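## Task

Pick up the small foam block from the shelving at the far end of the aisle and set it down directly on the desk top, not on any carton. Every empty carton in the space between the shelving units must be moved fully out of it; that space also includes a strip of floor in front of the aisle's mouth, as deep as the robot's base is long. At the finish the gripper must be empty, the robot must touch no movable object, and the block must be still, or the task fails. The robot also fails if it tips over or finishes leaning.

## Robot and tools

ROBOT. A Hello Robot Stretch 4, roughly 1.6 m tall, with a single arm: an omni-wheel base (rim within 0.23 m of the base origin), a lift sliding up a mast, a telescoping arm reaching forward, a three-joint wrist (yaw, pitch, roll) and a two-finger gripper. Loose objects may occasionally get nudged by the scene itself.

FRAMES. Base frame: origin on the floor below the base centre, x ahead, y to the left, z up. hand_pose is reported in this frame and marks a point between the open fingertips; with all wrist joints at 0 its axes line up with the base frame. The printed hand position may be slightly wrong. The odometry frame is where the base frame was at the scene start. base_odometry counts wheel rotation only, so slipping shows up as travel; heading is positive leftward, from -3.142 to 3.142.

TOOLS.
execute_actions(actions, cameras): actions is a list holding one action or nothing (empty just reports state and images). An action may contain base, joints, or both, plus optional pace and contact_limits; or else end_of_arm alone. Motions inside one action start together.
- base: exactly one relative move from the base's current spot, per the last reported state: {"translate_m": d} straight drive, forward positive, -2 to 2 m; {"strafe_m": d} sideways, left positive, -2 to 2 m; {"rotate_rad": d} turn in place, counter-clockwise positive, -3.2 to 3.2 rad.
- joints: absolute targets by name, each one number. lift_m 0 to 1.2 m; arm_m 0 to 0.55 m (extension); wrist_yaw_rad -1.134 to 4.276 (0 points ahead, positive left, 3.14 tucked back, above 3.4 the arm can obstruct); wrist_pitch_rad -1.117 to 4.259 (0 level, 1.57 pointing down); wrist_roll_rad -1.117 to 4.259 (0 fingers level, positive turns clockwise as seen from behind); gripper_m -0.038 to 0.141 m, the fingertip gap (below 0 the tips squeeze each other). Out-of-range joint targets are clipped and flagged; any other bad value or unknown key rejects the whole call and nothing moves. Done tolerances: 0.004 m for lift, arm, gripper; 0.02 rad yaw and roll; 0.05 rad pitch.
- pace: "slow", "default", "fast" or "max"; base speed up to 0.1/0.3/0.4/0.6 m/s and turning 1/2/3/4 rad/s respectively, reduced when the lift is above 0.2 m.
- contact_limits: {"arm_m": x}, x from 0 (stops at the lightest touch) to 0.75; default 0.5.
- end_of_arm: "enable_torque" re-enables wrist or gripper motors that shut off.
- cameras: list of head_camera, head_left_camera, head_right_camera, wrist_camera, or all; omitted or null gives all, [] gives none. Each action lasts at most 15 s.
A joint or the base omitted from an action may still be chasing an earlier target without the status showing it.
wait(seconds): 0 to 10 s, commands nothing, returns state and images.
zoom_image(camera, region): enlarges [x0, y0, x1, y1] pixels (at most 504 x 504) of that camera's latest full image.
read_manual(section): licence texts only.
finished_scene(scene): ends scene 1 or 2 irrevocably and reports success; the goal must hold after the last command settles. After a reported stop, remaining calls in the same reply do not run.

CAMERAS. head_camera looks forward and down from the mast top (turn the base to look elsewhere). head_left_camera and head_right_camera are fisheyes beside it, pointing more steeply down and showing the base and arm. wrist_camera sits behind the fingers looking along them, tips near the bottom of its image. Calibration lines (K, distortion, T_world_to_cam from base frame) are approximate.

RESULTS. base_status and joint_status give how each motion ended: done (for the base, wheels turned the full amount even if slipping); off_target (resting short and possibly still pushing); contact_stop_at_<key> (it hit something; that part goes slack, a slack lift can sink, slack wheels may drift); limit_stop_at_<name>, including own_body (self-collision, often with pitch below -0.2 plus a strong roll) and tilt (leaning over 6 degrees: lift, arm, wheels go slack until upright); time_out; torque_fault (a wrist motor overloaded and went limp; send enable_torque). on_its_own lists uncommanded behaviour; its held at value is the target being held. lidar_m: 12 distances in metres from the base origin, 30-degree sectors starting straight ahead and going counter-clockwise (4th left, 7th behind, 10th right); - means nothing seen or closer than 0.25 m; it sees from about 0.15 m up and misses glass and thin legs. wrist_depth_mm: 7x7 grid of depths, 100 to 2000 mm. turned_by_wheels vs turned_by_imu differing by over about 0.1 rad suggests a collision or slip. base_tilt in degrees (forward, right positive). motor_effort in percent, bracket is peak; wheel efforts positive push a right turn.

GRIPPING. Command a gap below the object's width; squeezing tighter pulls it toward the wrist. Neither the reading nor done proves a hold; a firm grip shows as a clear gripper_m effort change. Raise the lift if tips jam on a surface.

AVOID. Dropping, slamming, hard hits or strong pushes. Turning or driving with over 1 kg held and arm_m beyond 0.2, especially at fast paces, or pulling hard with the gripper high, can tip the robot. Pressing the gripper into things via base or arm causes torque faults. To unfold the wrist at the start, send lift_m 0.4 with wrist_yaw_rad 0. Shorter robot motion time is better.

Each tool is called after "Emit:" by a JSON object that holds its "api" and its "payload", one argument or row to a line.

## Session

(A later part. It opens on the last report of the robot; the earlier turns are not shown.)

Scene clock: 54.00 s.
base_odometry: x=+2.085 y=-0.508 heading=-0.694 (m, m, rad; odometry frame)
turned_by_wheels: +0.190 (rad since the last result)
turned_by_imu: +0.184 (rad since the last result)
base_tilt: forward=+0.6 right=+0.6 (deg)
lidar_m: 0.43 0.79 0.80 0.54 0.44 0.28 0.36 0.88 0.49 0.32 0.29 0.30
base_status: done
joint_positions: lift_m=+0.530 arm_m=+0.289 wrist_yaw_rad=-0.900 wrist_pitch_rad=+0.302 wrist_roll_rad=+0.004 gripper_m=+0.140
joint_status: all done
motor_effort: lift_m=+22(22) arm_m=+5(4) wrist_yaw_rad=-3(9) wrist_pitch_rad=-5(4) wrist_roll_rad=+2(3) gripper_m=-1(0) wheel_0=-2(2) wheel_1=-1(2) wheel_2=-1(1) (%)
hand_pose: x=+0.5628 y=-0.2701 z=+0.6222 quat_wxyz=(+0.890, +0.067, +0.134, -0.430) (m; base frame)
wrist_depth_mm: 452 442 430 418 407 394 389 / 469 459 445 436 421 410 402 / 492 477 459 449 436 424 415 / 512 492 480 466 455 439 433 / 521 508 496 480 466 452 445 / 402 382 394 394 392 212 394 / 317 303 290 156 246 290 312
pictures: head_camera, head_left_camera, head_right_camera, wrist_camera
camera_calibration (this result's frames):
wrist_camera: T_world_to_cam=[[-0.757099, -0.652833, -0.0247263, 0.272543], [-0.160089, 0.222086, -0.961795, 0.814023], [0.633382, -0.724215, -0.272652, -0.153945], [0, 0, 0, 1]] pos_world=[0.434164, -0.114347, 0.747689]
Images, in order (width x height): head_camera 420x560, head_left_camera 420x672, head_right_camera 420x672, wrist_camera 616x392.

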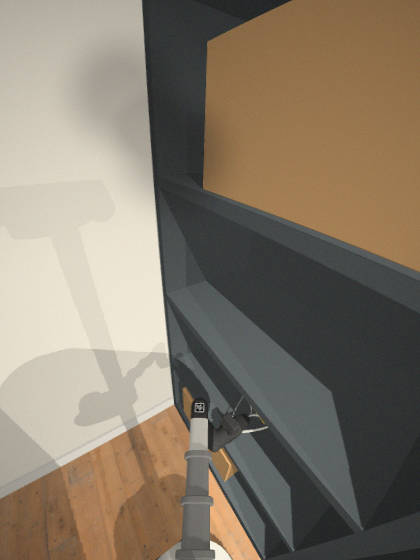

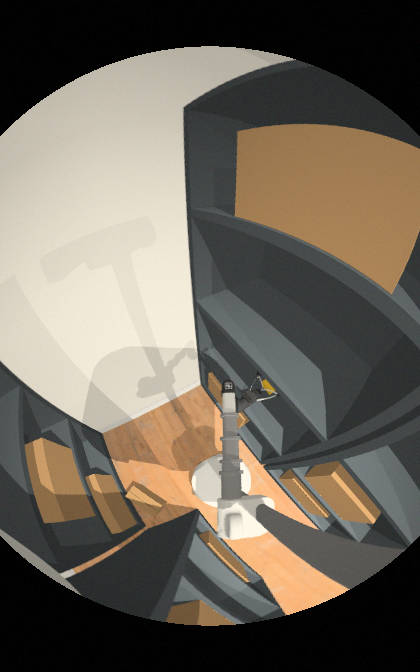

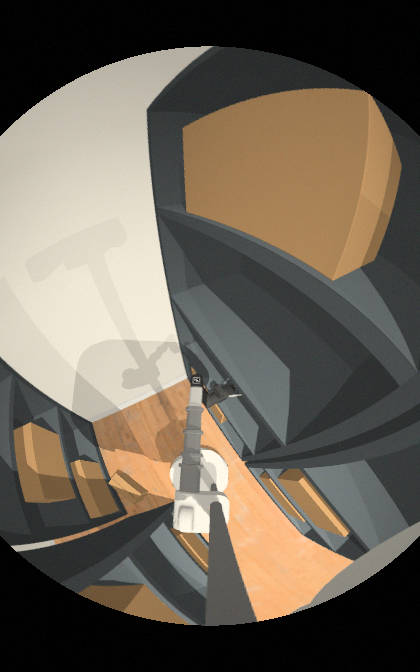

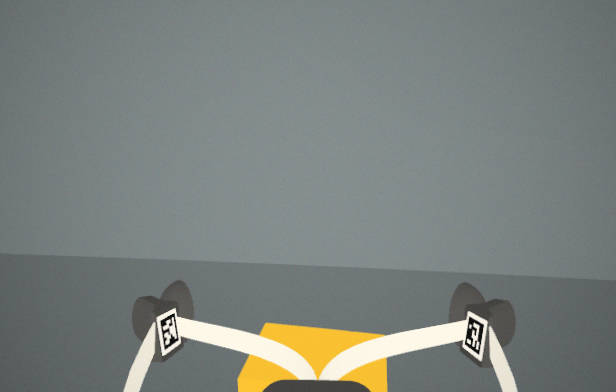

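Emit:
{"api": "execute_actions", "payload": {
  "actions": [
    {"joints":{"lift_m":0.465},"pace":"slow"}
  ],
  "cameras": ["wrist_camera"]
}}

Scene clock: 55.60 s.
base_odometry: x=+2.085 y=-0.508 heading=-0.694 (m, m, rad; odometry frame)
turned_by_wheels: +0.000 (rad since the last result)
turned_by_imu: +0.000 (rad since the last result)
base_tilt: forward=+0.7 right=+0.6 (deg)
lidar_m: 0.43 0.79 0.83 0.55 0.45 0.28 0.34 0.94 0.46 0.30 0.26 0.31
base_status: not commanded
joint_positions: lift_m=+0.465 arm_m=+0.289 wrist_yaw_rad=-0.900 wrist_pitch_rad=+0.302 wrist_roll_rad=+0.004 gripper_m=+0.140
joint_status: all done
motor_effort: lift_m=+16(23) arm_m=+5(5) wrist_yaw_rad=-4(4) wrist_pitch_rad=-4(4) wrist_roll_rad=+2(2) gripper_m=-1(1) wheel_0=-1(1) wheel_1=-1(1) wheel_2=-1(1) (%)
hand_pose: x=+0.5628 y=-0.2701 z=+0.5577 quat_wxyz=(+0.890, +0.067, +0.134, -0.430) (m; base frame)
wrist_depth_mm: 452 439 430 418 407 397 394 / 473 459 442 433 421 413 402 / 484 477 459 452 436 424 415 / 504 488 477 466 455 439 433 / 379 370 373 257 368 368 368 / 279 264 222 213 247 212 273 / 222 211 210 156 201 202 218
pictures: wrist_camera
camera_calibration (this result's frames):
wrist_camera: T_world_to_cam=[[-0.757099, -0.652832, -0.0247271, 0.27095], [-0.1601, 0.2221, -0.96179, 0.751973], [0.633379, -0.724212, -0.27267, -0.171524], [0, 0, 0, 1]] pos_world=[0.434166, -0.114348, 0.68317]
Images, in order (width x height): wrist_camera 616x392.

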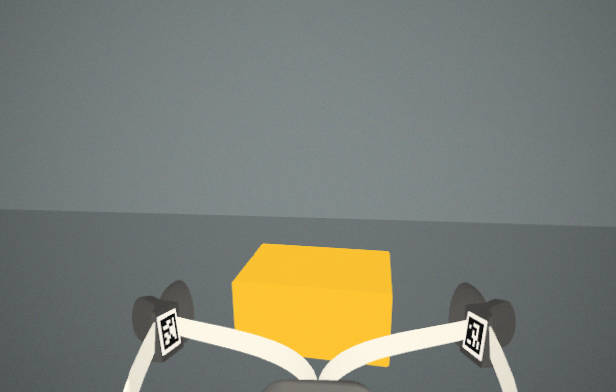

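Emit:
{"api": "execute_actions", "payload": {
  "actions": [
    {"base":{"strafe_m":-0.025},"joints":{"arm_m":0.31},"pace":"slow"}
  ],
  "cameras": ["wrist_camera"]
}}

Emit:
{"api": "execute_actions", "payload": {
  "actions": [
    {"joints":{"gripper_m":0.03}}
  ],
  "cameras": []
}}

Emit:
{"api": "execute_actions", "payload": {
  "actions": [
    {"joints":{"lift_m":0.52}}
  ],
  "cameras": ["wrist_camera"]
}}

Scene clock: 57.03 s.
base_odometry: x=+2.069 y=-0.527 heading=-0.694 (m, m, rad; odometry frame)
turned_by_wheels: +0.000 (rad since the last result)
turned_by_imu: +0.000 (rad since the last result)
base_tilt: forward=+0.6 right=+0.6 (deg)
lidar_m: 0.39 0.80 0.86 0.58 0.47 0.29 0.36 0.94 0.45 0.29 0.26 0.29
base_status: done
joint_positions: lift_m=+0.465 arm_m=+0.309 wrist_yaw_rad=-0.900 wrist_pitch_rad=+0.302 wrist_roll_rad=+0.004 gripper_m=+0.140
joint_status: all done
motor_effort: lift_m=+16(16) arm_m=+5(4) wrist_yaw_rad=-4(3) wrist_pitch_rad=-5(5) wrist_roll_rad=+3(3) gripper_m=-1(1) wheel_0=+2(5) wheel_1=-1(7) wheel_2=-1(1) (%)
hand_pose: x=+0.5828 y=-0.2701 z=+0.5577 quat_wxyz=(+0.890, +0.067, +0.134, -0.430) (m; base frame)
wrist_depth_mm: 421 407 399 392 379 370 364 / 436 427 415 402 392 384 370 / 455 442 427 418 404 394 389 / 473 459 445 436 424 410 399 / 379 373 375 370 368 368 366 / 278 263 202 190 200 212 274 / 222 211 200 157 180 202 218
pictures: wrist_camera
camera_calibration (this result's frames):
wrist_camera: T_world_to_cam=[[-0.757164, -0.652756, -0.0247271, 0.286116], [-0.160078, 0.222116, -0.96179, 0.755163], [0.633307, -0.724275, -0.27267, -0.184151], [0, 0, 0, 1]] pos_world=[0.454146, -0.114345, 0.68317]
Images, in order (width x height): wrist_camera 616x392.

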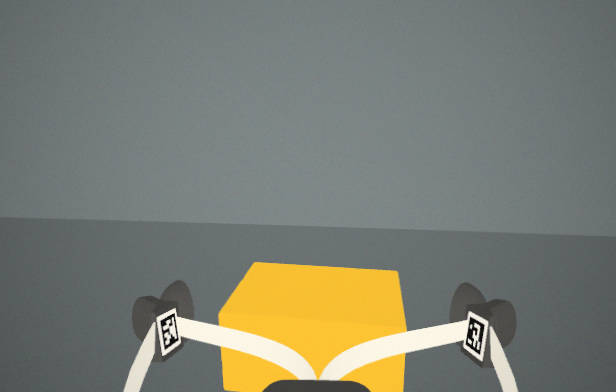

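Scene clock: 59.13 s.
base_odometry: x=+2.069 y=-0.527 heading=-0.694 (m, m, rad; odometry frame)
turned_by_wheels: +0.000 (rad since the last result)
turned_by_imu: +0.000 (rad since the last result)
base_tilt: forward=+0.6 right=+0.6 (deg)
lidar_m: 0.38 0.81 0.85 0.56 0.47 0.29 0.39 0.95 0.45 0.31 0.25 0.29
base_status: not commanded
joint_positions: lift_m=+0.465 arm_m=+0.309 wrist_yaw_rad=-0.900 wrist_pitch_rad=+0.302 wrist_roll_rad=+0.004 gripper_m=+0.031
joint_status: all done
motor_effort: lift_m=+16(17) arm_m=+5(5) wrist_yaw_rad=-4(3) wrist_pitch_rad=-6(6) wrist_roll_rad=+2(3) gripper_m=-31(30) wheel_0=+2(1) wheel_1=+0(1) wheel_2=-1(1) (%)
hand_pose: x=+0.5828 y=-0.2701 z=+0.5576 quat_wxyz=(+0.890, +0.067, +0.135, -0.430) (m; base frame)
wrist_depth_mm: 418 407 399 392 377 370 364 / 436 427 415 402 389 384 373 / 455 442 430 415 407 394 389 / 473 462 449 430 424 410 399 / 377 375 373 368 368 366 366 / 278 277 186 180 190 272 273 / 221 174 174 165 161 173 217
pictures: none
No camera images: the call's "cameras" was empty. Leave "cameras" out to get every camera's image.

Scene clock: 60.27 s.
base_odometry: x=+2.069 y=-0.527 heading=-0.694 (m, m, rad; odometry frame)
turned_by_wheels: +0.000 (rad since the last result)
turned_by_imu: +0.000 (rad since the last result)
base_tilt: forward=+0.7 right=+0.6 (deg)
lidar_m: 0.41 0.78 0.84 0.56 0.47 0.30 0.40 0.96 0.43 0.30 0.26 0.26
base_status: not commanded
joint_positions: lift_m=+0.520 arm_m=+0.309 wrist_yaw_rad=-0.900 wrist_pitch_rad=+0.302 wrist_roll_rad=+0.004 gripper_m=+0.031
joint_status: all done
motor_effort: lift_m=+22(21) arm_m=+5(5) wrist_yaw_rad=-3(3) wrist_pitch_rad=-6(6) wrist_roll_rad=+3(2) gripper_m=-32(30) wheel_0=+2(1) wheel_1=+0(1) wheel_2=-1(1) (%)
hand_pose: x=+0.5828 y=-0.2700 z=+0.6121 quat_wxyz=(+0.890, +0.067, +0.135, -0.430) (m; base frame)
wrist_depth_mm: 418 410 397 384 377 370 364 / 436 424 413 404 394 382 377 / 452 439 430 415 404 394 389 / 469 459 449 433 424 410 402 / 488 473 466 449 439 427 418 / 382 377 186 179 190 370 373 / 301 174 174 166 160 173 298
pictures: wrist_camera
camera_calibration (this result's frames):
wrist_camera: T_world_to_cam=[[-0.757145, -0.652778, -0.0247467, 0.287484], [-0.16038, 0.222478, -0.961656, 0.807665], [0.633254, -0.724144, -0.273141, -0.16894], [0, 0, 0, 1]] pos_world=[0.454183, -0.114361, 0.737665]
Images, in order (width x height): wrist_camera 616x392.

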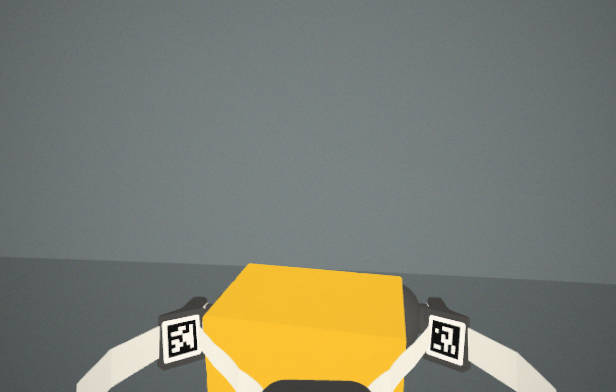

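Emit:
{"api": "execute_actions", "payload": {
  "actions": [
    {"joints":{"arm_m":0.15,"wrist_yaw_rad":-0.3,"wrist_pitch_rad":0.15},"pace":"slow"}
  ],
  "cameras": []
}}

Emit:
{"api": "execute_actions", "payload": {
  "actions": [
    {"base":{"strafe_m":0.025},"joints":{"arm_m":0.0}}
  ],
  "cameras": []
}}

Emit:
{"api": "execute_actions", "payload": {
  "actions": [
    {"base":{"rotate_rad":0.61},"joints":{"wrist_yaw_rad":0.3},"pace":"slow"}
  ]
}}

Scene clock: 63.47 s.
base_odometry: x=+2.069 y=-0.527 heading=-0.694 (m, m, rad; odometry frame)
turned_by_wheels: +0.000 (rad since the last result)
turned_by_imu: +0.001 (rad since the last result)
base_tilt: forward=+0.7 right=+0.6 (deg)
lidar_m: 0.41 0.81 0.84 0.57 0.47 0.29 0.39 0.93 0.44 0.28 0.26 0.29
base_status: not commanded
joint_positions: lift_m=+0.520 arm_m=+0.151 wrist_yaw_rad=-0.300 wrist_pitch_rad=+0.153 wrist_roll_rad=+0.004 gripper_m=+0.031
joint_status: all done
motor_effort: lift_m=+22(22) arm_m=-5(5) wrist_yaw_rad=-2(2) wrist_pitch_rad=-8(8) wrist_roll_rad=+2(2) gripper_m=-31(29) wheel_0=+1(2) wheel_1=-1(1) wheel_2=-1(1) (%)
hand_pose: x=+0.5684 y=-0.1678 z=+0.6540 quat_wxyz=(+0.986, +0.014, +0.075, -0.149) (m; base frame)
wrist_depth_mm: 469 544 621 591 504 439 389 / 473 544 661 615 517 445 394 / 473 554 668 634 521 445 394 / 477 559 676 634 535 455 402 / 480 569 668 634 535 459 407 / 480 535 185 179 189 452 410 / 399 175 174 166 160 173 392
pictures: none
No camera images: the call's "cameras" was empty. Leave "cameras" out to get every camera's image.

Scene clock: 64.97 s.
base_odometry: x=+2.085 y=-0.508 heading=-0.694 (m, m, rad; odometry frame)
turned_by_wheels: +0.000 (rad since the last result)
turned_by_imu: +0.000 (rad since the last result)
base_tilt: forward=+0.6 right=+0.6 (deg)
lidar_m: 0.41 0.78 0.82 0.57 0.45 0.25 0.35 0.88 0.45 0.31 0.27 0.28
base_status: done
joint_positions: lift_m=+0.520 arm_m=+0.001 wrist_yaw_rad=-0.300 wrist_pitch_rad=+0.153 wrist_roll_rad=+0.004 gripper_m=+0.031
joint_status: all done
motor_effort: lift_m=+22(22) arm_m=-5(11) wrist_yaw_rad=-1(3) wrist_pitch_rad=-8(8) wrist_roll_rad=+3(2) gripper_m=-30(29) wheel_0=+1(6) wheel_1=-1(7) wheel_2=+0(0) (%)
hand_pose: x=+0.4184 y=-0.1678 z=+0.6540 quat_wxyz=(+0.986, +0.014, +0.075, -0.149) (m; base frame)
wrist_depth_mm: 559 627 647 654 603 530 473 / 564 654 778 759 627 544 477 / 569 661 798 768 640 549 488 / 574 668 809 768 647 554 492 / 580 676 768 750 654 554 492 / 549 539 186 179 190 530 488 / 564 175 174 166 160 172 394
pictures: none
No camera images: the call's "cameras" was empty. Leave "cameras" out to get every camera's image.

Scene clock: 66.80 s.
base_odometry: x=+2.085 y=-0.508 heading=-0.084 (m, m, rad; odometry frame)
turned_by_wheels: +0.610 (rad since the last result)
turned_by_imu: +0.591 (rad since the last result)
base_tilt: forward=+0.6 right=+0.6 (deg)
lidar_m: 0.80 0.84 0.51 0.41 0.28 0.40 - 0.46 0.31 0.29 0.31 0.44
base_status: done
joint_positions: lift_m=+0.520 arm_m=+0.001 wrist_yaw_rad=+0.300 wrist_pitch_rad=+0.153 wrist_roll_rad=+0.004 gripper_m=+0.031
joint_status: all done
motor_effort: lift_m=+22(21) arm_m=-5(5) wrist_yaw_rad=-2(4) wrist_pitch_rad=-7(8) wrist_roll_rad=+3(1) gripper_m=-31(31) wheel_0=+0(5) wheel_1=-1(5) wheel_2=+0(6) (%)
hand_pose: x=+0.4700 y=+0.0007 z=+0.6540 quat_wxyz=(+0.986, -0.009, +0.076, +0.149) (m; base frame)
wrist_depth_mm: 759 699 627 591 539 504 473 / 759 707 647 597 549 512 484 / 788 723 668 609 554 517 488 / 788 750 676 615 569 530 492 / 798 768 683 615 574 530 496 / 831 778 186 179 189 535 508 / 842 174 174 166 161 173 504
pictures: head_camera, head_left_camera, head_right_camera, wrist_camera
camera_calibration (this result's frames):
wrist_camera: T_world_to_cam=[[0.336773, -0.941405, -0.0184656, -0.138157], [-0.125855, -0.0255701, -0.991719, 0.773294], [0.933137, 0.336308, -0.127092, -0.127256], [0, 0, 0, 1]] pos_world=[0.262598, -0.0674915, 0.748167]
Images, in order (width x height): head_camera 420x560, head_left_camera 420x672, head_right_camera 420x672, wrist_camera 616x392.

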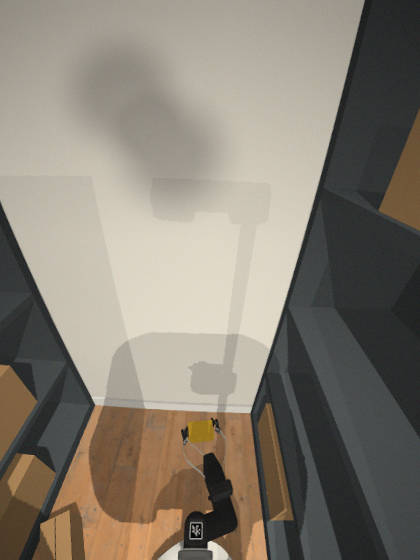

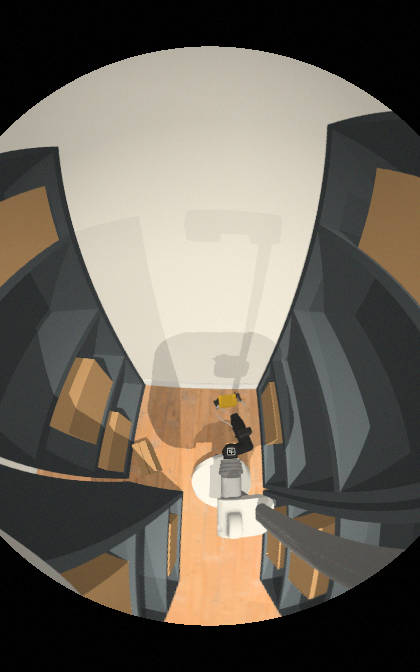

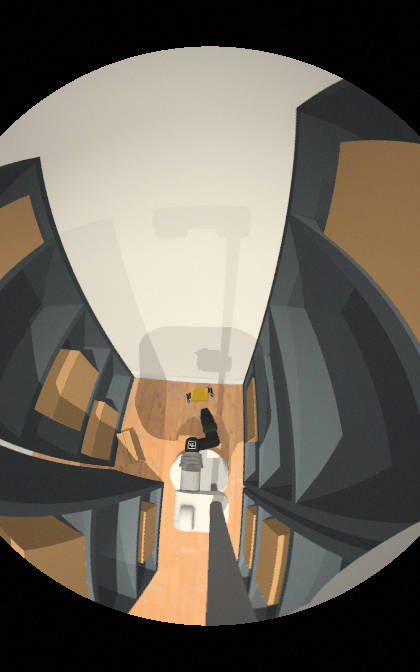

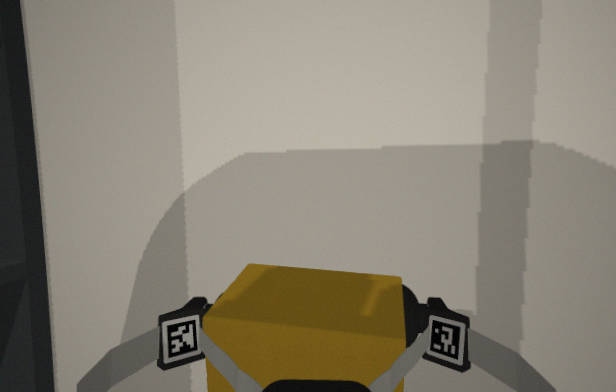

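Emit:
{"api": "execute_actions", "payload": {
  "actions": [
    {"base":{"translate_m":-1.0}}
  ],
  "cameras": ["head_left_camera"]
}}

Emit:
{"api": "execute_actions", "payload": {
  "actions": [
    {"base":{"translate_m":-0.96},"joints":{"lift_m":0.9,"wrist_yaw_rad":0}}
  ],
  "cameras": []
}}

Emit:
{"api": "execute_actions", "payload": {
  "actions": [
    {"base":{"rotate_rad":3.2},"pace":"slow"}
  ]
}}

Scene clock: 71.77 s.
base_odometry: x=+1.088 y=-0.423 heading=-0.084 (m, m, rad; odometry frame)
turned_by_wheels: +0.000 (rad since the last result)
turned_by_imu: +0.003 (rad since the last result)
base_tilt: forward=+0.6 right=+0.6 (deg)
lidar_m: 1.31 0.42 0.28 0.27 1.99 2.75 2.55 1.15 1.27 0.26 0.29 0.41
base_status: done
joint_positions: lift_m=+0.520 arm_m=+0.001 wrist_yaw_rad=+0.300 wrist_pitch_rad=+0.153 wrist_roll_rad=+0.004 gripper_m=+0.031
joint_status: not commanded
motor_effort: lift_m=+21(22) arm_m=-5(5) wrist_yaw_rad=-2(2) wrist_pitch_rad=-8(8) wrist_roll_rad=+2(1) gripper_m=-31(31) wheel_0=+1(5) wheel_1=+1(4) wheel_2=+0(8) (%)
hand_pose: x=+0.4700 y=+0.0007 z=+0.6541 quat_wxyz=(+0.986, -0.009, +0.076, +0.149) (m; base frame)
wrist_depth_mm: 661 654 661 1576 1499 1430 1255 / 778 715 668 1618 1537 1366 1281 / 778 741 683 1618 1537 1430 1255 / 809 750 699 1618 1537 1430 1281 / 788 750 707 1708 1576 1499 1025 / 549 539 186 179 189 1499 1008 / 402 174 174 166 160 173 904
pictures: head_left_camera
Images, in order (width x height): head_left_camera 420x672.

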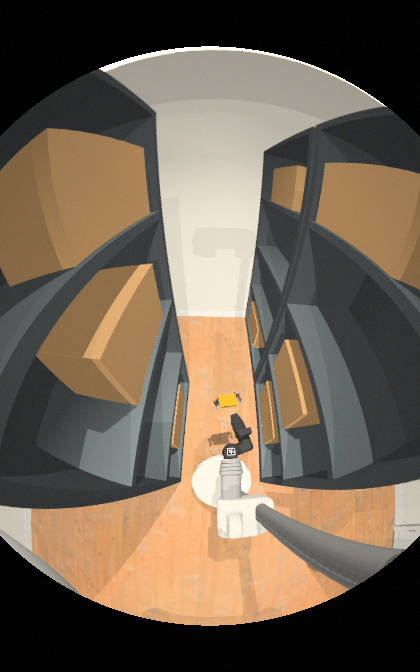

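Scene clock: 76.47 s.
base_odometry: x=+0.132 y=-0.342 heading=-0.084 (m, m, rad; odometry frame)
turned_by_wheels: +0.000 (rad since the last result)
turned_by_imu: +0.003 (rad since the last result)
base_tilt: forward=+0.7 right=+0.6 (deg)
lidar_m: 1.14 0.97 1.95 1.85 2.00 1.27 1.20 1.26 1.86 0.69 1.89 0.92
base_status: done
joint_positions: lift_m=+0.900 arm_m=+0.001 wrist_yaw_rad=+0.000 wrist_pitch_rad=+0.153 wrist_roll_rad=+0.004 gripper_m=+0.031
joint_status: all done
motor_effort: lift_m=+21(25) arm_m=-5(5) wrist_yaw_rad=-2(9) wrist_pitch_rad=-8(7) wrist_roll_rad=+2(2) gripper_m=-30(31) wheel_0=+1(6) wheel_1=+2(1) wheel_2=-2(5) (%)
hand_pose: x=+0.4569 y=-0.0874 z=+1.0341 quat_wxyz=(+0.997, +0.002, +0.076, +0.000) (m; base frame)
wrist_depth_mm: 676 976 1537 - 1255 640 627 / 691 1229 1537 - 1537 640 634 / 699 991 1576 - 1576 654 647 / 715 991 1618 - 1537 668 654 / 715 1618 1618 - 1430 676 661 / 741 768 186 180 189 683 683 / 750 174 174 166 161 173 683
pictures: none
No camera images: the call's "cameras" was empty. Leave "cameras" out to get every camera's image.

Scene clock: 80.97 s.
base_odometry: x=+0.131 y=-0.342 heading=+3.116 (m, m, rad; odometry frame)
turned_by_wheels: +3.200 (rad since the last result)
turned_by_imu: +3.102 (rad since the last result)
base_tilt: forward=+0.6 right=+0.7 (deg)
lidar_m: 1.17 1.27 1.87 0.69 1.95 0.94 1.12 0.97 1.95 1.84 1.99 1.21
base_status: done
joint_positions: lift_m=+0.900 arm_m=+0.001 wrist_yaw_rad=+0.000 wrist_pitch_rad=+0.153 wrist_roll_rad=+0.004 gripper_m=+0.031
joint_status: not commanded
motor_effort: lift_m=+21(21) arm_m=-5(5) wrist_yaw_rad=-3(3) wrist_pitch_rad=-7(8) wrist_roll_rad=+3(2) gripper_m=-30(31) wheel_0=-1(3) wheel_1=-1(3) wheel_2=+0(3) (%)
hand_pose: x=+0.4569 y=-0.0874 z=+1.0341 quat_wxyz=(+0.997, +0.002, +0.076, +0.000) (m; base frame)
wrist_depth_mm: 1808 1708 1661 1661 1661 1618 1576 / 1808 1808 1708 1708 1708 1708 1618 / 1808 1808 1756 1708 1661 1708 1618 / 1863 1661 1618 1618 1576 1661 1708 / 1863 1808 1808 1808 1756 1708 1708 / 1921 1808 185 179 190 1756 1708 / 1921 173 174 166 161 172 1756
pictures: head_camera, head_left_camera, head_right_camera, wrist_camera
camera_calibration (this result's frames):
wrist_camera: T_world_to_cam=[[0.04376, -0.998871, -0.0184713, -0.0807943], [-0.127723, 0.0127437, -0.991728, 1.15053], [0.990844, 0.0457572, -0.127021, -0.0889473], [0, 0, 0, 1]] pos_world=[0.238617, -0.0912951, 1.12822]
Images, in order (width x height): head_camera 420x560, head_left_camera 420x672, head_right_camera 420x672, wrist_camera 616x392.

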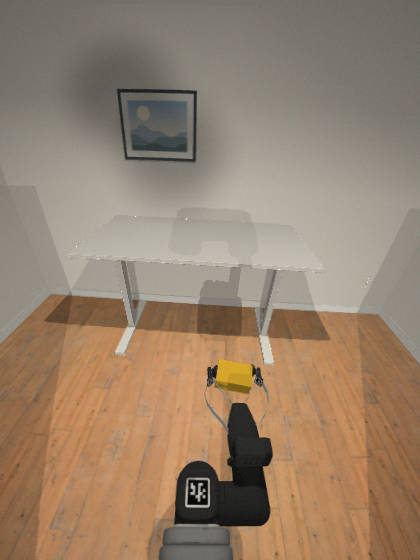

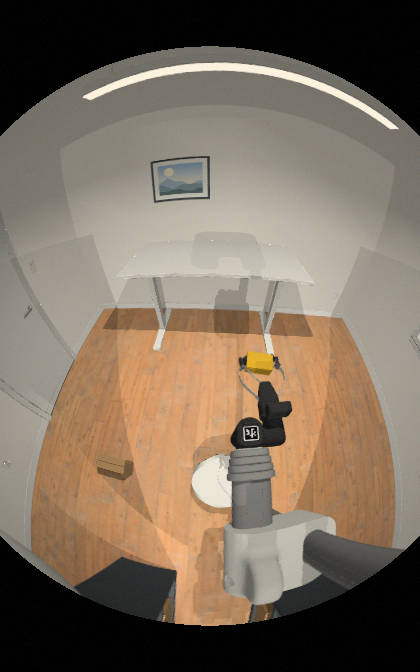

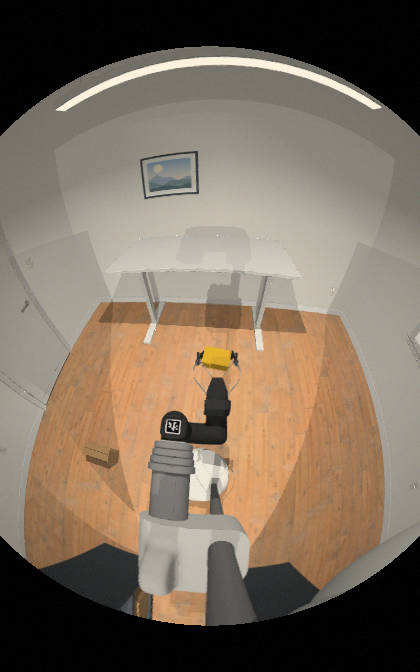

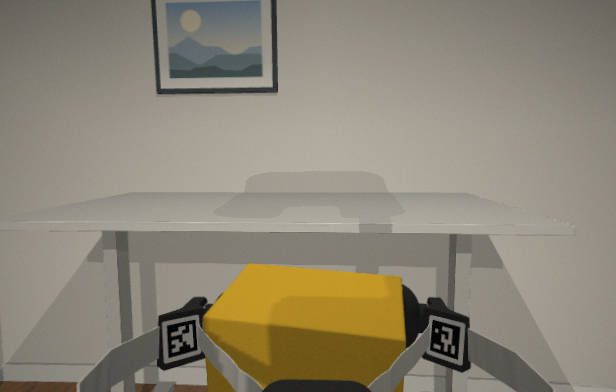

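Emit:
{"api": "execute_actions", "payload": {
  "actions": [
    {"base":{"translate_m":0.52},"joints":{"arm_m":0.4}}
  ],
  "cameras": ["head_camera"]
}}

Emit:
{"api": "execute_actions", "payload": {
  "actions": [
    {"joints":{"lift_m":0.86},"pace":"slow"}
  ],
  "cameras": []
}}

Scene clock: 84.37 s.
base_odometry: x=-0.388 y=-0.329 heading=+3.116 (m, m, rad; odometry frame)
turned_by_wheels: +0.000 (rad since the last result)
turned_by_imu: +0.000 (rad since the last result)
base_tilt: forward=+0.7 right=+0.6 (deg)
lidar_m: 0.66 0.68 1.01 1.78 0.80 1.49 1.45 1.48 1.96 1.86 0.92 0.69
base_status: done
joint_positions: lift_m=+0.900 arm_m=+0.399 wrist_yaw_rad=+0.000 wrist_pitch_rad=+0.153 wrist_roll_rad=+0.004 gripper_m=+0.031
joint_status: all done
motor_effort: lift_m=+21(22) arm_m=+5(7) wrist_yaw_rad=-3(2) wrist_pitch_rad=-7(7) wrist_roll_rad=+2(1) gripper_m=-32(31) wheel_0=+0(4) wheel_1=-1(8) wheel_2=+2(12) (%)
hand_pose: x=+0.8552 y=-0.0874 z=+1.0342 quat_wxyz=(+0.997, +0.002, +0.076, +0.000) (m; base frame)
wrist_depth_mm: 831 820 809 798 778 768 759 / 866 831 820 798 788 768 768 / 866 842 842 809 798 778 778 / 878 866 854 842 809 798 788 / 699 691 691 691 676 683 668 / 445 445 185 179 190 433 433 / 330 174 174 166 160 173 324
pictures: head_camera
Images, in order (width x height): head_camera 420x560.

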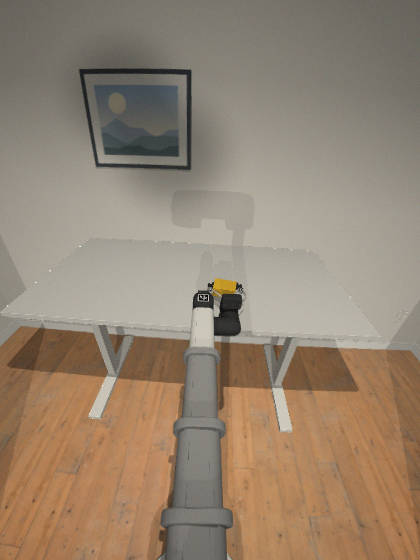

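Scene clock: 85.53 s.
base_odometry: x=-0.388 y=-0.329 heading=+3.116 (m, m, rad; odometry frame)
turned_by_wheels: +0.000 (rad since the last result)
turned_by_imu: +0.000 (rad since the last result)
base_tilt: forward=+0.7 right=+0.6 (deg)
lidar_m: 0.68 0.72 1.03 1.77 0.85 1.45 1.45 1.50 1.95 1.84 0.92 0.68
base_status: not commanded
joint_positions: lift_m=+0.860 arm_m=+0.399 wrist_yaw_rad=+0.000 wrist_pitch_rad=+0.153 wrist_roll_rad=+0.004 gripper_m=+0.031
joint_status: all done
motor_effort: lift_m=+16(22) arm_m=+5(5) wrist_yaw_rad=-3(3) wrist_pitch_rad=-7(6) wrist_roll_rad=+2(2) gripper_m=-30(31) wheel_0=+0(0) wheel_1=-1(1) wheel_2=+2(2) (%)
hand_pose: x=+0.8552 y=-0.0874 z=+0.9946 quat_wxyz=(+0.997, +0.002, +0.076, +0.000) (m; base frame)
wrist_depth_mm: 842 820 798 788 778 759 750 / 854 831 809 809 778 778 768 / 854 854 831 820 798 788 778 / 891 854 854 820 820 798 788 / 539 535 535 530 525 525 525 / 343 343 186 179 190 338 338 / 254 173 174 166 161 172 250
pictures: none
No camera images: the call's "cameras" was empty. Leave "cameras" out to get every camera's image.

Emit:
{"api": "execute_actions", "payload": {
  "actions": [
    {"joints":{"lift_m":0.843},"pace":"slow"}
  ],
  "cameras": []
}}

Scene clock: 86.47 s.
base_odometry: x=-0.388 y=-0.329 heading=+3.116 (m, m, rad; odometry frame)
turned_by_wheels: +0.000 (rad since the last result)
turned_by_imu: +0.000 (rad since the last result)
base_tilt: forward=+0.6 right=+0.6 (deg)
lidar_m: 0.67 0.72 1.04 1.75 0.82 1.47 1.46 1.51 1.94 1.86 0.90 0.68
base_status: not commanded
joint_positions: lift_m=+0.843 arm_m=+0.399 wrist_yaw_rad=+0.000 wrist_pitch_rad=+0.152 wrist_roll_rad=+0.004 gripper_m=+0.031
joint_status: all done
motor_effort: lift_m=+16(16) arm_m=+5(5) wrist_yaw_rad=-3(3) wrist_pitch_rad=-6(6) wrist_roll_rad=+1(1) gripper_m=-30(31) wheel_0=+0(0) wheel_1=-1(1) wheel_2=+2(2) (%)
hand_pose: x=+0.8552 y=-0.0874 z=+0.9777 quat_wxyz=(+0.997, +0.002, +0.076, +0.000) (m; base frame)
wrist_depth_mm: 842 831 809 788 778 768 741 / 854 831 809 809 788 788 759 / 866 854 820 820 788 798 788 / 878 854 842 820 820 798 788 / 480 469 469 462 462 459 462 / 304 300 186 179 189 297 297 / 224 174 175 166 161 173 221
pictures: none
No camera images: the call's "cameras" was empty. Leave "cameras" out to get every camera's image.

Emit:
{"api": "execute_actions", "payload": {
  "actions": [
    {"joints":{"lift_m":0.833},"pace":"slow"}
  ],
  "cameras": []
}}

Scene clock: 87.30 s.
base_odometry: x=-0.388 y=-0.329 heading=+3.116 (m, m, rad; odometry frame)
turned_by_wheels: +0.000 (rad since the last result)
turned_by_imu: +0.000 (rad since the last result)
base_tilt: forward=+0.6 right=+0.6 (deg)
lidar_m: 0.67 0.71 1.01 1.79 0.84 1.47 1.46 1.48 1.93 1.83 0.92 0.69
base_status: not commanded
joint_positions: lift_m=+0.834 arm_m=+0.399 wrist_yaw_rad=+0.001 wrist_pitch_rad=+0.145 wrist_roll_rad=+0.004 gripper_m=+0.031
joint_status: all done
motor_effort: lift_m=+11(15) arm_m=+4(5) wrist_yaw_rad=-5(6) wrist_pitch_rad=+16(16) wrist_roll_rad=+3(2) gripper_m=-31(32) wheel_0=+0(0) wheel_1=-1(1) wheel_2=+2(2) (%)
hand_pose: x=+0.8557 y=-0.0872 z=+0.9703 quat_wxyz=(+0.997, +0.002, +0.072, +0.000) (m; base frame)
wrist_depth_mm: 842 820 809 788 778 768 768 / 854 831 831 809 809 778 768 / 866 842 831 831 798 798 778 / 878 854 842 831 809 798 788 / 480 473 469 469 469 469 466 / 300 296 184 175 186 294 294 / 219 173 175 167 161 173 216
pictures: none
No camera images: the call's "cameras" was empty. Leave "cameras" out to get every camera's image.

Block is down; releasing and heading back for the far carton.

Emit:
{"api": "execute_actions", "payload": {
  "actions": [
    {"joints":{"gripper_m":0.14,"lift_m":0.84}}
  ],
  "cameras": []
}}

Emit:
{"api": "execute_actions", "payload": {
  "actions": [
    {"base":{"translate_m":-0.52},"joints":{"arm_m":0}}
  ],
  "cameras": ["head_camera"]
}}

Emit:
{"api": "execute_actions", "payload": {
  "actions": [
    {"base":{"rotate_rad":-3.2},"joints":{"lift_m":0.5,"gripper_m":0.06}}
  ],
  "cameras": ["head_camera"]
}}

Scene clock: 89.53 s.
base_odometry: x=-0.388 y=-0.329 heading=+3.116 (m, m, rad; odometry frame)
turned_by_wheels: +0.000 (rad since the last result)
turned_by_imu: +0.000 (rad since the last result)
base_tilt: forward=+0.6 right=+0.6 (deg)
lidar_m: 0.65 0.71 0.99 1.78 0.83 1.45 1.46 1.47 1.89 1.86 0.93 0.67
base_status: not commanded
joint_positions: lift_m=+0.840 arm_m=+0.399 wrist_yaw_rad=+0.000 wrist_pitch_rad=+0.152 wrist_roll_rad=+0.004 gripper_m=+0.140
joint_status: all done
motor_effort: lift_m=+21(21) arm_m=+4(4) wrist_yaw_rad=-2(5) wrist_pitch_rad=-5(16) wrist_roll_rad=+2(3) gripper_m=-3(32) wheel_0=+0(1) wheel_1=-1(1) wheel_2=+2(2) (%)
hand_pose: x=+0.8553 y=-0.0875 z=+0.9744 quat_wxyz=(+0.997, +0.002, +0.076, +0.000) (m; base frame)
wrist_depth_mm: 831 831 809 798 768 768 750 / 854 831 809 809 798 788 768 / 854 854 831 809 820 788 778 / 878 854 831 831 831 809 788 / 466 455 455 449 449 445 449 / 296 272 206 188 190 211 290 / 217 204 196 156 179 202 213
pictures: none
No camera images: the call's "cameras" was empty. Leave "cameras" out to get every camera's image.

Scene clock: 92.73 s.
base_odometry: x=+0.131 y=-0.342 heading=+3.116 (m, m, rad; odometry frame)
turned_by_wheels: +0.000 (rad since the last result)
turned_by_imu: +0.002 (rad since the last result)
base_tilt: forward=+0.6 right=+0.7 (deg)
lidar_m: 1.16 1.23 1.88 0.66 1.97 0.92 1.11 0.96 1.94 1.85 1.93 1.22
base_status: done
joint_positions: lift_m=+0.840 arm_m=+0.001 wrist_yaw_rad=+0.000 wrist_pitch_rad=+0.152 wrist_roll_rad=+0.004 gripper_m=+0.140
joint_status: all done
motor_effort: lift_m=+21(21) arm_m=-5(10) wrist_yaw_rad=-2(3) wrist_pitch_rad=-7(7) wrist_roll_rad=+2(3) gripper_m=+0(1) wheel_0=+0(6) wheel_1=+0(2) wheel_2=+0(8) (%)
hand_pose: x=+0.4569 y=-0.0875 z=+0.9743 quat_wxyz=(+0.997, +0.002, +0.076, +0.000) (m; base frame)
wrist_depth_mm: 1863 1708 1661 1661 1661 1618 1618 / 1808 1808 1756 1708 1708 1618 1661 / 1756 1808 1756 1756 1661 1661 1661 / 1863 1499 1430 1430 1430 1397 1618 / 1983 1863 1808 1756 1808 1708 1661 / 1921 1464 1863 1808 1756 211 1708 / 1983 1499 1863 156 1808 1430 1756
pictures: head_camera
Images, in order (width x height): head_camera 420x560.

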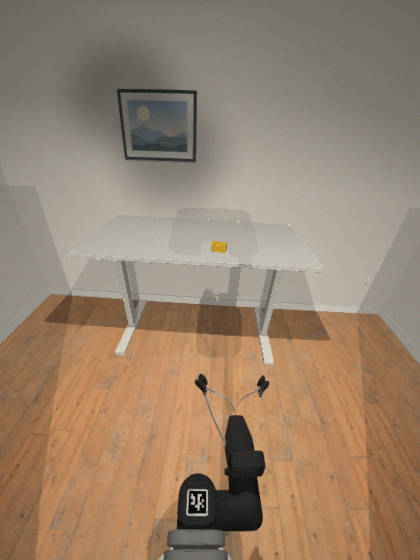

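Scene clock: 95.63 s.
base_odometry: x=+0.131 y=-0.342 heading=-0.084 (m, m, rad; odometry frame)
turned_by_wheels: -3.200 (rad since the last result)
turned_by_imu: -3.101 (rad since the last result)
base_tilt: forward=+0.6 right=+0.6 (deg)
lidar_m: 1.18 0.94 1.94 1.86 1.98 1.25 1.20 1.23 1.86 0.69 1.91 0.93
base_status: done
joint_positions: lift_m=+0.500 arm_m=+0.001 wrist_yaw_rad=+0.000 wrist_pitch_rad=+0.152 wrist_roll_rad=+0.004 gripper_m=+0.060
joint_status: all done
motor_effort: lift_m=+16(22) arm_m=-5(5) wrist_yaw_rad=-2(3) wrist_pitch_rad=-6(6) wrist_roll_rad=+3(2) gripper_m=-5(4) wheel_0=+0(5) wheel_1=+1(7) wheel_2=-2(4) (%)
hand_pose: x=+0.4570 y=-0.0874 z=+0.6346 quat_wxyz=(+0.997, +0.002, +0.076, +0.000) (m; base frame)
wrist_depth_mm: 676 931 1537 - 1499 640 627 / 691 1098 1537 - 1499 634 634 / 699 1576 1576 - 1537 647 647 / 707 1430 1576 - 1229 661 661 / 723 866 1661 - 1499 676 668 / 732 1008 221 1756 220 683 676 / 741 759 1182 1281 1042 691 683
pictures: head_camera
Images, in order (width x height): head_camera 420x560.

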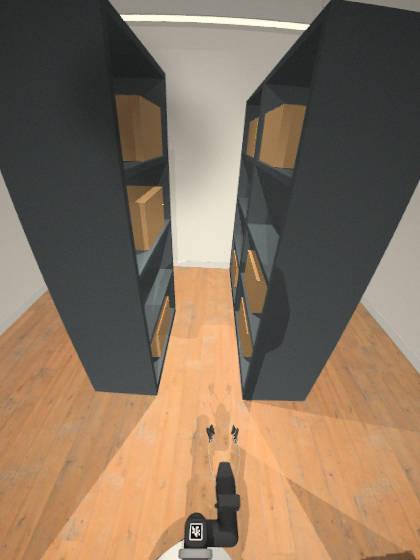

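Emit:
{"api": "execute_actions", "payload": {
  "actions": [
    {"base":{"translate_m":1.0}}
  ],
  "cameras": ["head_left_camera"]
}}

Emit:
{"api": "execute_actions", "payload": {
  "actions": [
    {"base":{"translate_m":0.96},"joints":{"wrist_pitch_rad":1.57,"wrist_roll_rad":1.57}}
  ],
  "cameras": ["head_left_camera"]
}}

Scene clock: 100.60 s.
base_odometry: x=+1.128 y=-0.427 heading=-0.084 (m, m, rad; odometry frame)
turned_by_wheels: +0.000 (rad since the last result)
turned_by_imu: -0.002 (rad since the last result)
base_tilt: forward=+0.7 right=+0.5 (deg)
lidar_m: 1.29 0.41 0.28 0.26 2.14 2.79 2.68 1.19 1.30 0.26 0.29 0.42
base_status: done
joint_positions: lift_m=+0.500 arm_m=+0.001 wrist_yaw_rad=+0.000 wrist_pitch_rad=+0.152 wrist_roll_rad=+0.004 gripper_m=+0.060
joint_status: not commanded
motor_effort: lift_m=+17(17) arm_m=-5(5) wrist_yaw_rad=-2(2) wrist_pitch_rad=-7(6) wrist_roll_rad=+2(2) gripper_m=-5(4) wheel_0=+0(3) wheel_1=-2(5) wheel_2=+1(8) (%)
hand_pose: x=+0.4570 y=-0.0874 z=+0.6346 quat_wxyz=(+0.997, +0.002, +0.076, +0.000) (m; base frame)
wrist_depth_mm: 559 1499 1499 1499 1430 554 517 / 569 1537 1576 1537 1499 544 430 / 580 1576 1576 1499 1464 544 397 / 585 1618 1576 1576 1499 559 394 / 597 1708 1618 1576 1537 559 394 / 574 1661 221 1661 220 569 399 / 621 1308 1205 1281 1042 580 375
pictures: head_left_camera
Images, in order (width x height): head_left_camera 420x672.

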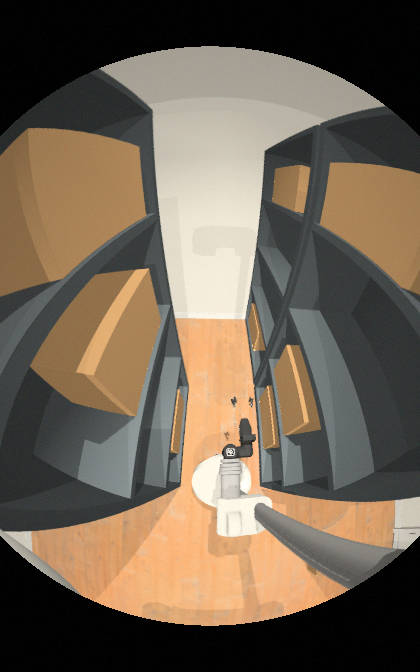

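Scene clock: 105.30 s.
base_odometry: x=+2.085 y=-0.507 heading=-0.084 (m, m, rad; odometry frame)
turned_by_wheels: +0.000 (rad since the last result)
turned_by_imu: -0.002 (rad since the last result)
base_tilt: forward=+0.6 right=+0.6 (deg)
lidar_m: 0.77 0.85 0.50 0.38 0.28 0.40 - 0.43 0.29 0.29 0.30 0.48
base_status: done
joint_positions: lift_m=+0.500 arm_m=+0.001 wrist_yaw_rad=+0.000 wrist_pitch_rad=+1.570 wrist_roll_rad=+1.570 gripper_m=+0.060
joint_status: all done
motor_effort: lift_m=+17(17) arm_m=-5(5) wrist_yaw_rad=-2(2) wrist_pitch_rad=+2(2) wrist_roll_rad=+3(8) gripper_m=-4(3) wheel_0=+0(4) wheel_1=-1(5) wheel_2=+2(7) (%)
hand_pose: x=+0.1721 y=-0.0874 z=+0.3899 quat_wxyz=(+0.501, +0.500, +0.500, -0.499) (m; base frame)
wrist_depth_mm: 449 442 459 549 539 539 410 / 597 585 569 564 559 554 549 / 640 627 640 615 621 609 603 / 640 634 627 615 402 397 394 / 640 627 621 621 394 392 384 / 634 627 222 404 220 392 389 / 634 627 615 399 392 387 384
pictures: head_left_camera
Images, in order (width x height): head_left_camera 420x672.

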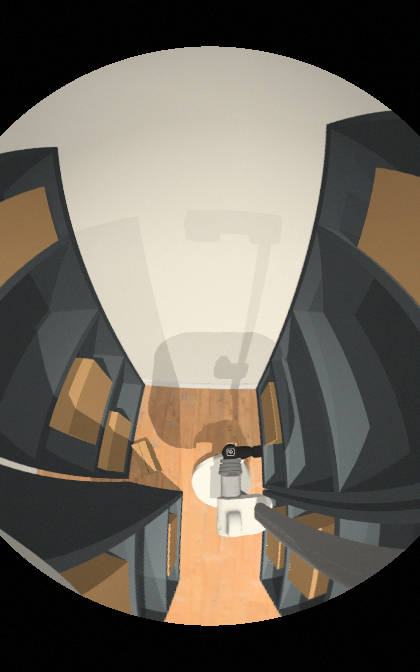

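Emit:
{"api": "execute_actions", "payload": {
  "actions": [
    {"base":{"rotate_rad":1.62},"joints":{"gripper_m":0.14},"pace":"slow"}
  ],
  "cameras": []
}}

Emit:
{"api": "execute_actions", "payload": {
  "actions": [
    {"joints":{"arm_m":0.3}}
  ],
  "cameras": ["wrist_camera","head_camera"]
}}

Scene clock: 109.20 s.
base_odometry: x=+2.085 y=-0.507 heading=+1.535 (m, m, rad; odometry frame)
turned_by_wheels: +1.620 (rad since the last result)
turned_by_imu: +1.570 (rad since the last result)
base_tilt: forward=+0.7 right=+0.6 (deg)
lidar_m: 0.37 0.28 0.41 1.05 0.40 0.30 0.28 0.32 0.48 0.78 0.87 0.47
base_status: done
joint_positions: lift_m=+0.500 arm_m=+0.001 wrist_yaw_rad=+0.000 wrist_pitch_rad=+1.570 wrist_roll_rad=+1.570 gripper_m=+0.140
joint_status: all done
motor_effort: lift_m=+17(17) arm_m=-5(5) wrist_yaw_rad=-2(2) wrist_pitch_rad=+2(2) wrist_roll_rad=+3(4) gripper_m=+0(4) wheel_0=-2(5) wheel_1=-1(8) wheel_2=-1(4) (%)
hand_pose: x=+0.1721 y=-0.0874 z=+0.3899 quat_wxyz=(+0.501, +0.500, +0.500, -0.499) (m; base frame)
wrist_depth_mm: 647 640 634 627 621 615 609 / 647 627 634 615 621 615 609 / 504 640 627 621 615 609 597 / 455 634 627 621 404 397 394 / 449 603 621 621 397 394 387 / 634 621 615 404 392 212 387 / 585 554 569 156 394 387 387
pictures: none
No camera images: the call's "cameras" was empty. Leave "cameras" out to get every camera's image.

Scene clock: 111.20 s.
base_odometry: x=+2.085 y=-0.507 heading=+1.535 (m, m, rad; odometry frame)
turned_by_wheels: +0.000 (rad since the last result)
turned_by_imu: +0.000 (rad since the last result)
base_tilt: forward=+0.7 right=+0.7 (deg)
lidar_m: 0.35 0.27 0.39 1.06 0.40 0.29 0.29 0.34 0.46 0.79 0.85 0.46
base_status: not commanded
joint_positions: lift_m=+0.500 arm_m=+0.299 wrist_yaw_rad=+0.000 wrist_pitch_rad=+1.570 wrist_roll_rad=+1.570 gripper_m=+0.140
joint_status: all done
motor_effort: lift_m=+17(17) arm_m=+5(3) wrist_yaw_rad=-3(2) wrist_pitch_rad=+2(3) wrist_roll_rad=+3(3) gripper_m=-1(0) wheel_0=-2(2) wheel_1=-1(1) wheel_2=-2(2) (%)
hand_pose: x=+0.4703 y=-0.0874 z=+0.3899 quat_wxyz=(+0.501, +0.500, +0.500, -0.499) (m; base frame)
wrist_depth_mm: 384 544 634 634 621 615 615 / 384 549 634 621 615 615 597 / 387 521 445 621 609 609 597 / 394 554 436 615 609 603 597 / 397 544 439 433 609 597 462 / 399 508 436 615 609 211 433 / 402 488 535 157 530 574 436
pictures: head_camera, wrist_camera
camera_calibration (this result's frames):
wrist_camera: T_world_to_cam=[[-0.998879, 0.00608048, -0.04694, 0.495979], [0.00724932, 0.999667, -0.0247708, 0.159133], [0.0467737, -0.0250833, -0.998591, 0.59363], [0, 0, 0, 1]] pos_world=[0.466503, -0.147206, 0.620016]
Images, in order (width x height): head_camera 420x560, wrist_camera 616x392.

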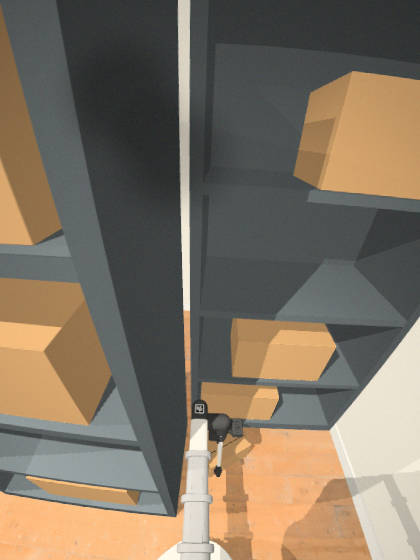

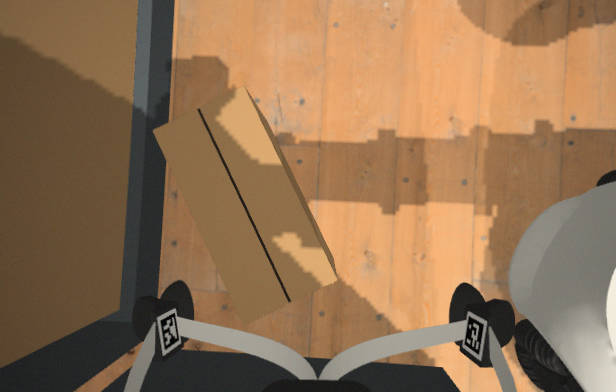

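Emit:
{"api": "execute_actions", "payload": {
  "actions": [
    {"base":{"strafe_m":-0.06},"joints":{"arm_m":0.39,"wrist_roll_rad":1.13,"lift_m":0.37}}
  ],
  "cameras": ["wrist_camera"]
}}

Scene clock: 113.03 s.
base_odometry: x=+2.145 y=-0.510 heading=+1.535 (m, m, rad; odometry frame)
turned_by_wheels: +0.000 (rad since the last result)
turned_by_imu: +0.000 (rad since the last result)
base_tilt: forward=+0.6 right=+0.6 (deg)
lidar_m: 0.48 0.30 0.41 1.10 0.45 0.32 0.28 0.30 0.47 0.73 0.81 0.54
base_status: done
joint_positions: lift_m=+0.370 arm_m=+0.389 wrist_yaw_rad=+0.000 wrist_pitch_rad=+1.570 wrist_roll_rad=+1.130 gripper_m=+0.140
joint_status: all done
motor_effort: lift_m=+16(15) arm_m=+5(8) wrist_yaw_rad=-3(2) wrist_pitch_rad=+1(1) wrist_roll_rad=+2(2) gripper_m=+0(1) wheel_0=-2(8) wheel_1=+0(6) wheel_2=-1(2) (%)
hand_pose: x=+0.5602 y=-0.0874 z=+0.2599 quat_wxyz=(+0.597, +0.379, +0.597, -0.379) (m; base frame)
wrist_depth_mm: 193 250 353 496 492 484 484 / 208 277 415 496 488 480 480 / 228 314 418 307 484 477 477 / 251 357 488 306 301 477 477 / 281 415 484 303 300 473 469 / 315 410 484 301 303 211 469 / 340 445 484 157 297 469 466
pictures: wrist_camera
camera_calibration (this result's frames):
wrist_camera: T_world_to_cam=[[-0.906665, -0.419262, -0.0466701, 0.490787], [-0.418521, 0.90786, -0.0251224, 0.38585], [0.0529027, -0.00324525, -0.998594, 0.45812], [0, 0, 0, 1]] pos_world=[0.58223, -0.143043, 0.490075]
Images, in order (width x height): wrist_camera 616x392.

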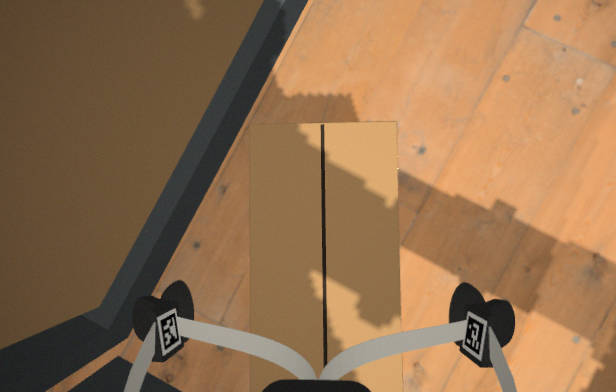

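Aligned and centered.

Emit:
{"api": "execute_actions", "payload": {
  "actions": [
    {"joints":{"lift_m":0.25},"pace":"slow"}
  ],
  "cameras": ["wrist_camera"]
}}

Emit:
{"api": "execute_actions", "payload": {
  "actions": [
    {"joints":{"gripper_m":0.035}}
  ],
  "cameras": []
}}

Emit:
{"api": "execute_actions", "payload": {
  "actions": [
    {"joints":{"lift_m":0.45}}
  ],
  "cameras": ["wrist_camera"]
}}

Scene clock: 115.00 s.
base_odometry: x=+2.145 y=-0.510 heading=+1.535 (m, m, rad; odometry frame)
turned_by_wheels: +0.000 (rad since the last result)
turned_by_imu: +0.000 (rad since the last result)
base_tilt: forward=+0.6 right=+0.6 (deg)
lidar_m: 0.46 0.30 0.42 1.10 0.42 0.31 0.31 0.33 0.48 0.71 0.81 0.55
base_status: not commanded
joint_positions: lift_m=+0.250 arm_m=+0.389 wrist_yaw_rad=+0.000 wrist_pitch_rad=+1.571 wrist_roll_rad=+1.130 gripper_m=+0.140
joint_status: all done
motor_effort: lift_m=+14(17) arm_m=+5(5) wrist_yaw_rad=-3(3) wrist_pitch_rad=-3(2) wrist_roll_rad=+0(1) gripper_m=+0(2) wheel_0=-2(2) wheel_1=+0(0) wheel_2=-1(1) (%)
hand_pose: x=+0.5599 y=-0.0874 z=+0.1401 quat_wxyz=(+0.597, +0.379, +0.597, -0.379) (m; base frame)
wrist_depth_mm: 193 249 314 373 368 366 364 / 209 277 191 189 187 364 359 / 227 298 189 187 186 362 357 / 251 315 189 186 185 359 357 / 279 370 187 185 183 357 359 / 296 353 186 185 183 201 353 / 322 368 185 183 181 191 353
pictures: wrist_camera
camera_calibration (this result's frames):
wrist_camera: T_world_to_cam=[[-0.906714, -0.419261, -0.0457227, 0.484818], [-0.418546, 0.90786, -0.0246852, 0.382667], [0.0518593, -0.00324531, -0.998649, 0.339079], [0, 0, 0, 1]] pos_world=[0.582171, -0.143043, 0.370234]
Images, in order (width x height): wrist_camera 616x392.

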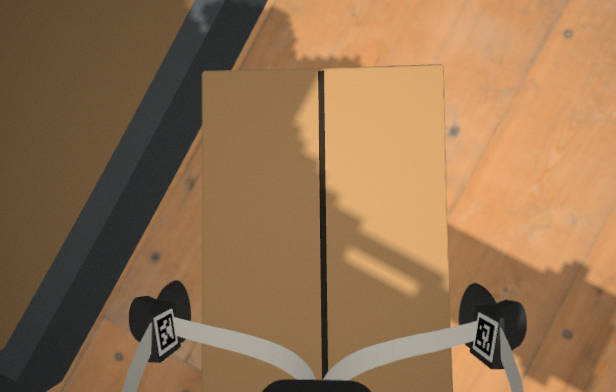

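Scene clock: 117.03 s.
base_odometry: x=+2.145 y=-0.510 heading=+1.535 (m, m, rad; odometry frame)
turned_by_wheels: +0.000 (rad since the last result)
turned_by_imu: +0.000 (rad since the last result)
base_tilt: forward=+0.7 right=+0.6 (deg)
lidar_m: 0.40 0.28 0.42 1.13 0.44 0.32 0.30 0.32 0.50 0.71 0.78 0.55
base_status: not commanded
joint_positions: lift_m=+0.250 arm_m=+0.389 wrist_yaw_rad=+0.000 wrist_pitch_rad=+1.570 wrist_roll_rad=+1.130 gripper_m=+0.036
joint_status: all done
motor_effort: lift_m=+17(17) arm_m=+5(5) wrist_yaw_rad=-2(2) wrist_pitch_rad=+0(3) wrist_roll_rad=+1(1) gripper_m=-36(35) wheel_0=-1(1) wheel_1=+0(0) wheel_2=-1(1) (%)
hand_pose: x=+0.5601 y=-0.0874 z=+0.1399 quat_wxyz=(+0.597, +0.379, +0.597, -0.379) (m; base frame)
wrist_depth_mm: 193 251 315 370 368 362 362 / 209 277 170 169 167 362 359 / 228 296 169 167 166 362 357 / 251 315 168 166 165 359 355 / 279 368 167 165 163 355 351 / 296 368 166 164 163 353 351 / 294 174 165 163 162 164 349
pictures: none
No camera images: the call's "cameras" was empty. Leave "cameras" out to get every camera's image.

Scene clock: 118.93 s.
base_odometry: x=+2.145 y=-0.510 heading=+1.535 (m, m, rad; odometry frame)
turned_by_wheels: +0.000 (rad since the last result)
turned_by_imu: +0.000 (rad since the last result)
base_tilt: forward=+0.6 right=+0.6 (deg)
lidar_m: 0.47 0.27 0.41 1.09 0.42 0.31 0.31 0.33 0.44 0.74 0.79 0.55
base_status: not commanded
joint_positions: lift_m=+0.450 arm_m=+0.389 wrist_yaw_rad=+0.000 wrist_pitch_rad=+1.570 wrist_roll_rad=+1.130 gripper_m=+0.036
joint_status: all done
motor_effort: lift_m=+22(23) arm_m=+5(5) wrist_yaw_rad=-2(2) wrist_pitch_rad=+1(0) wrist_roll_rad=+1(1) gripper_m=-37(36) wheel_0=-1(2) wheel_1=+0(0) wheel_2=-1(1) (%)
hand_pose: x=+0.5602 y=-0.0874 z=+0.3395 quat_wxyz=(+0.597, +0.379, +0.597, -0.379) (m; base frame)
wrist_depth_mm: 229 251 355 559 564 564 559 / 227 278 170 168 167 559 554 / 228 312 169 167 166 554 554 / 251 359 168 166 164 559 549 / 281 421 167 165 164 549 549 / 319 436 166 164 163 549 549 / 317 174 165 163 162 164 521
pictures: wrist_camera
camera_calibration (this result's frames):
wrist_camera: T_world_to_cam=[[-0.906704, -0.419199, -0.0464731, 0.494403], [-0.418463, 0.907889, -0.0250316, 0.387761], [0.0526856, -0.00324892, -0.998606, 0.53767], [0, 0, 0, 1]] pos_world=[0.582213, -0.143044, 0.569604]
Images, in order (width x height): wrist_camera 616x392.

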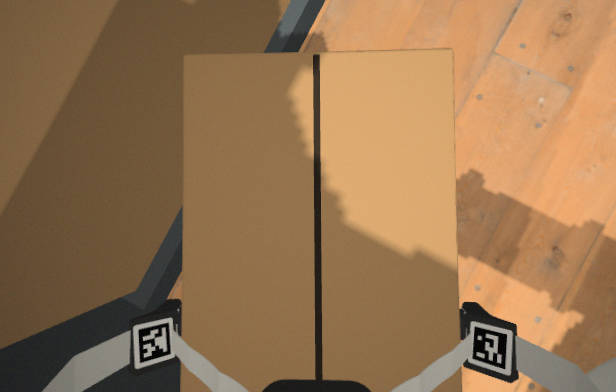

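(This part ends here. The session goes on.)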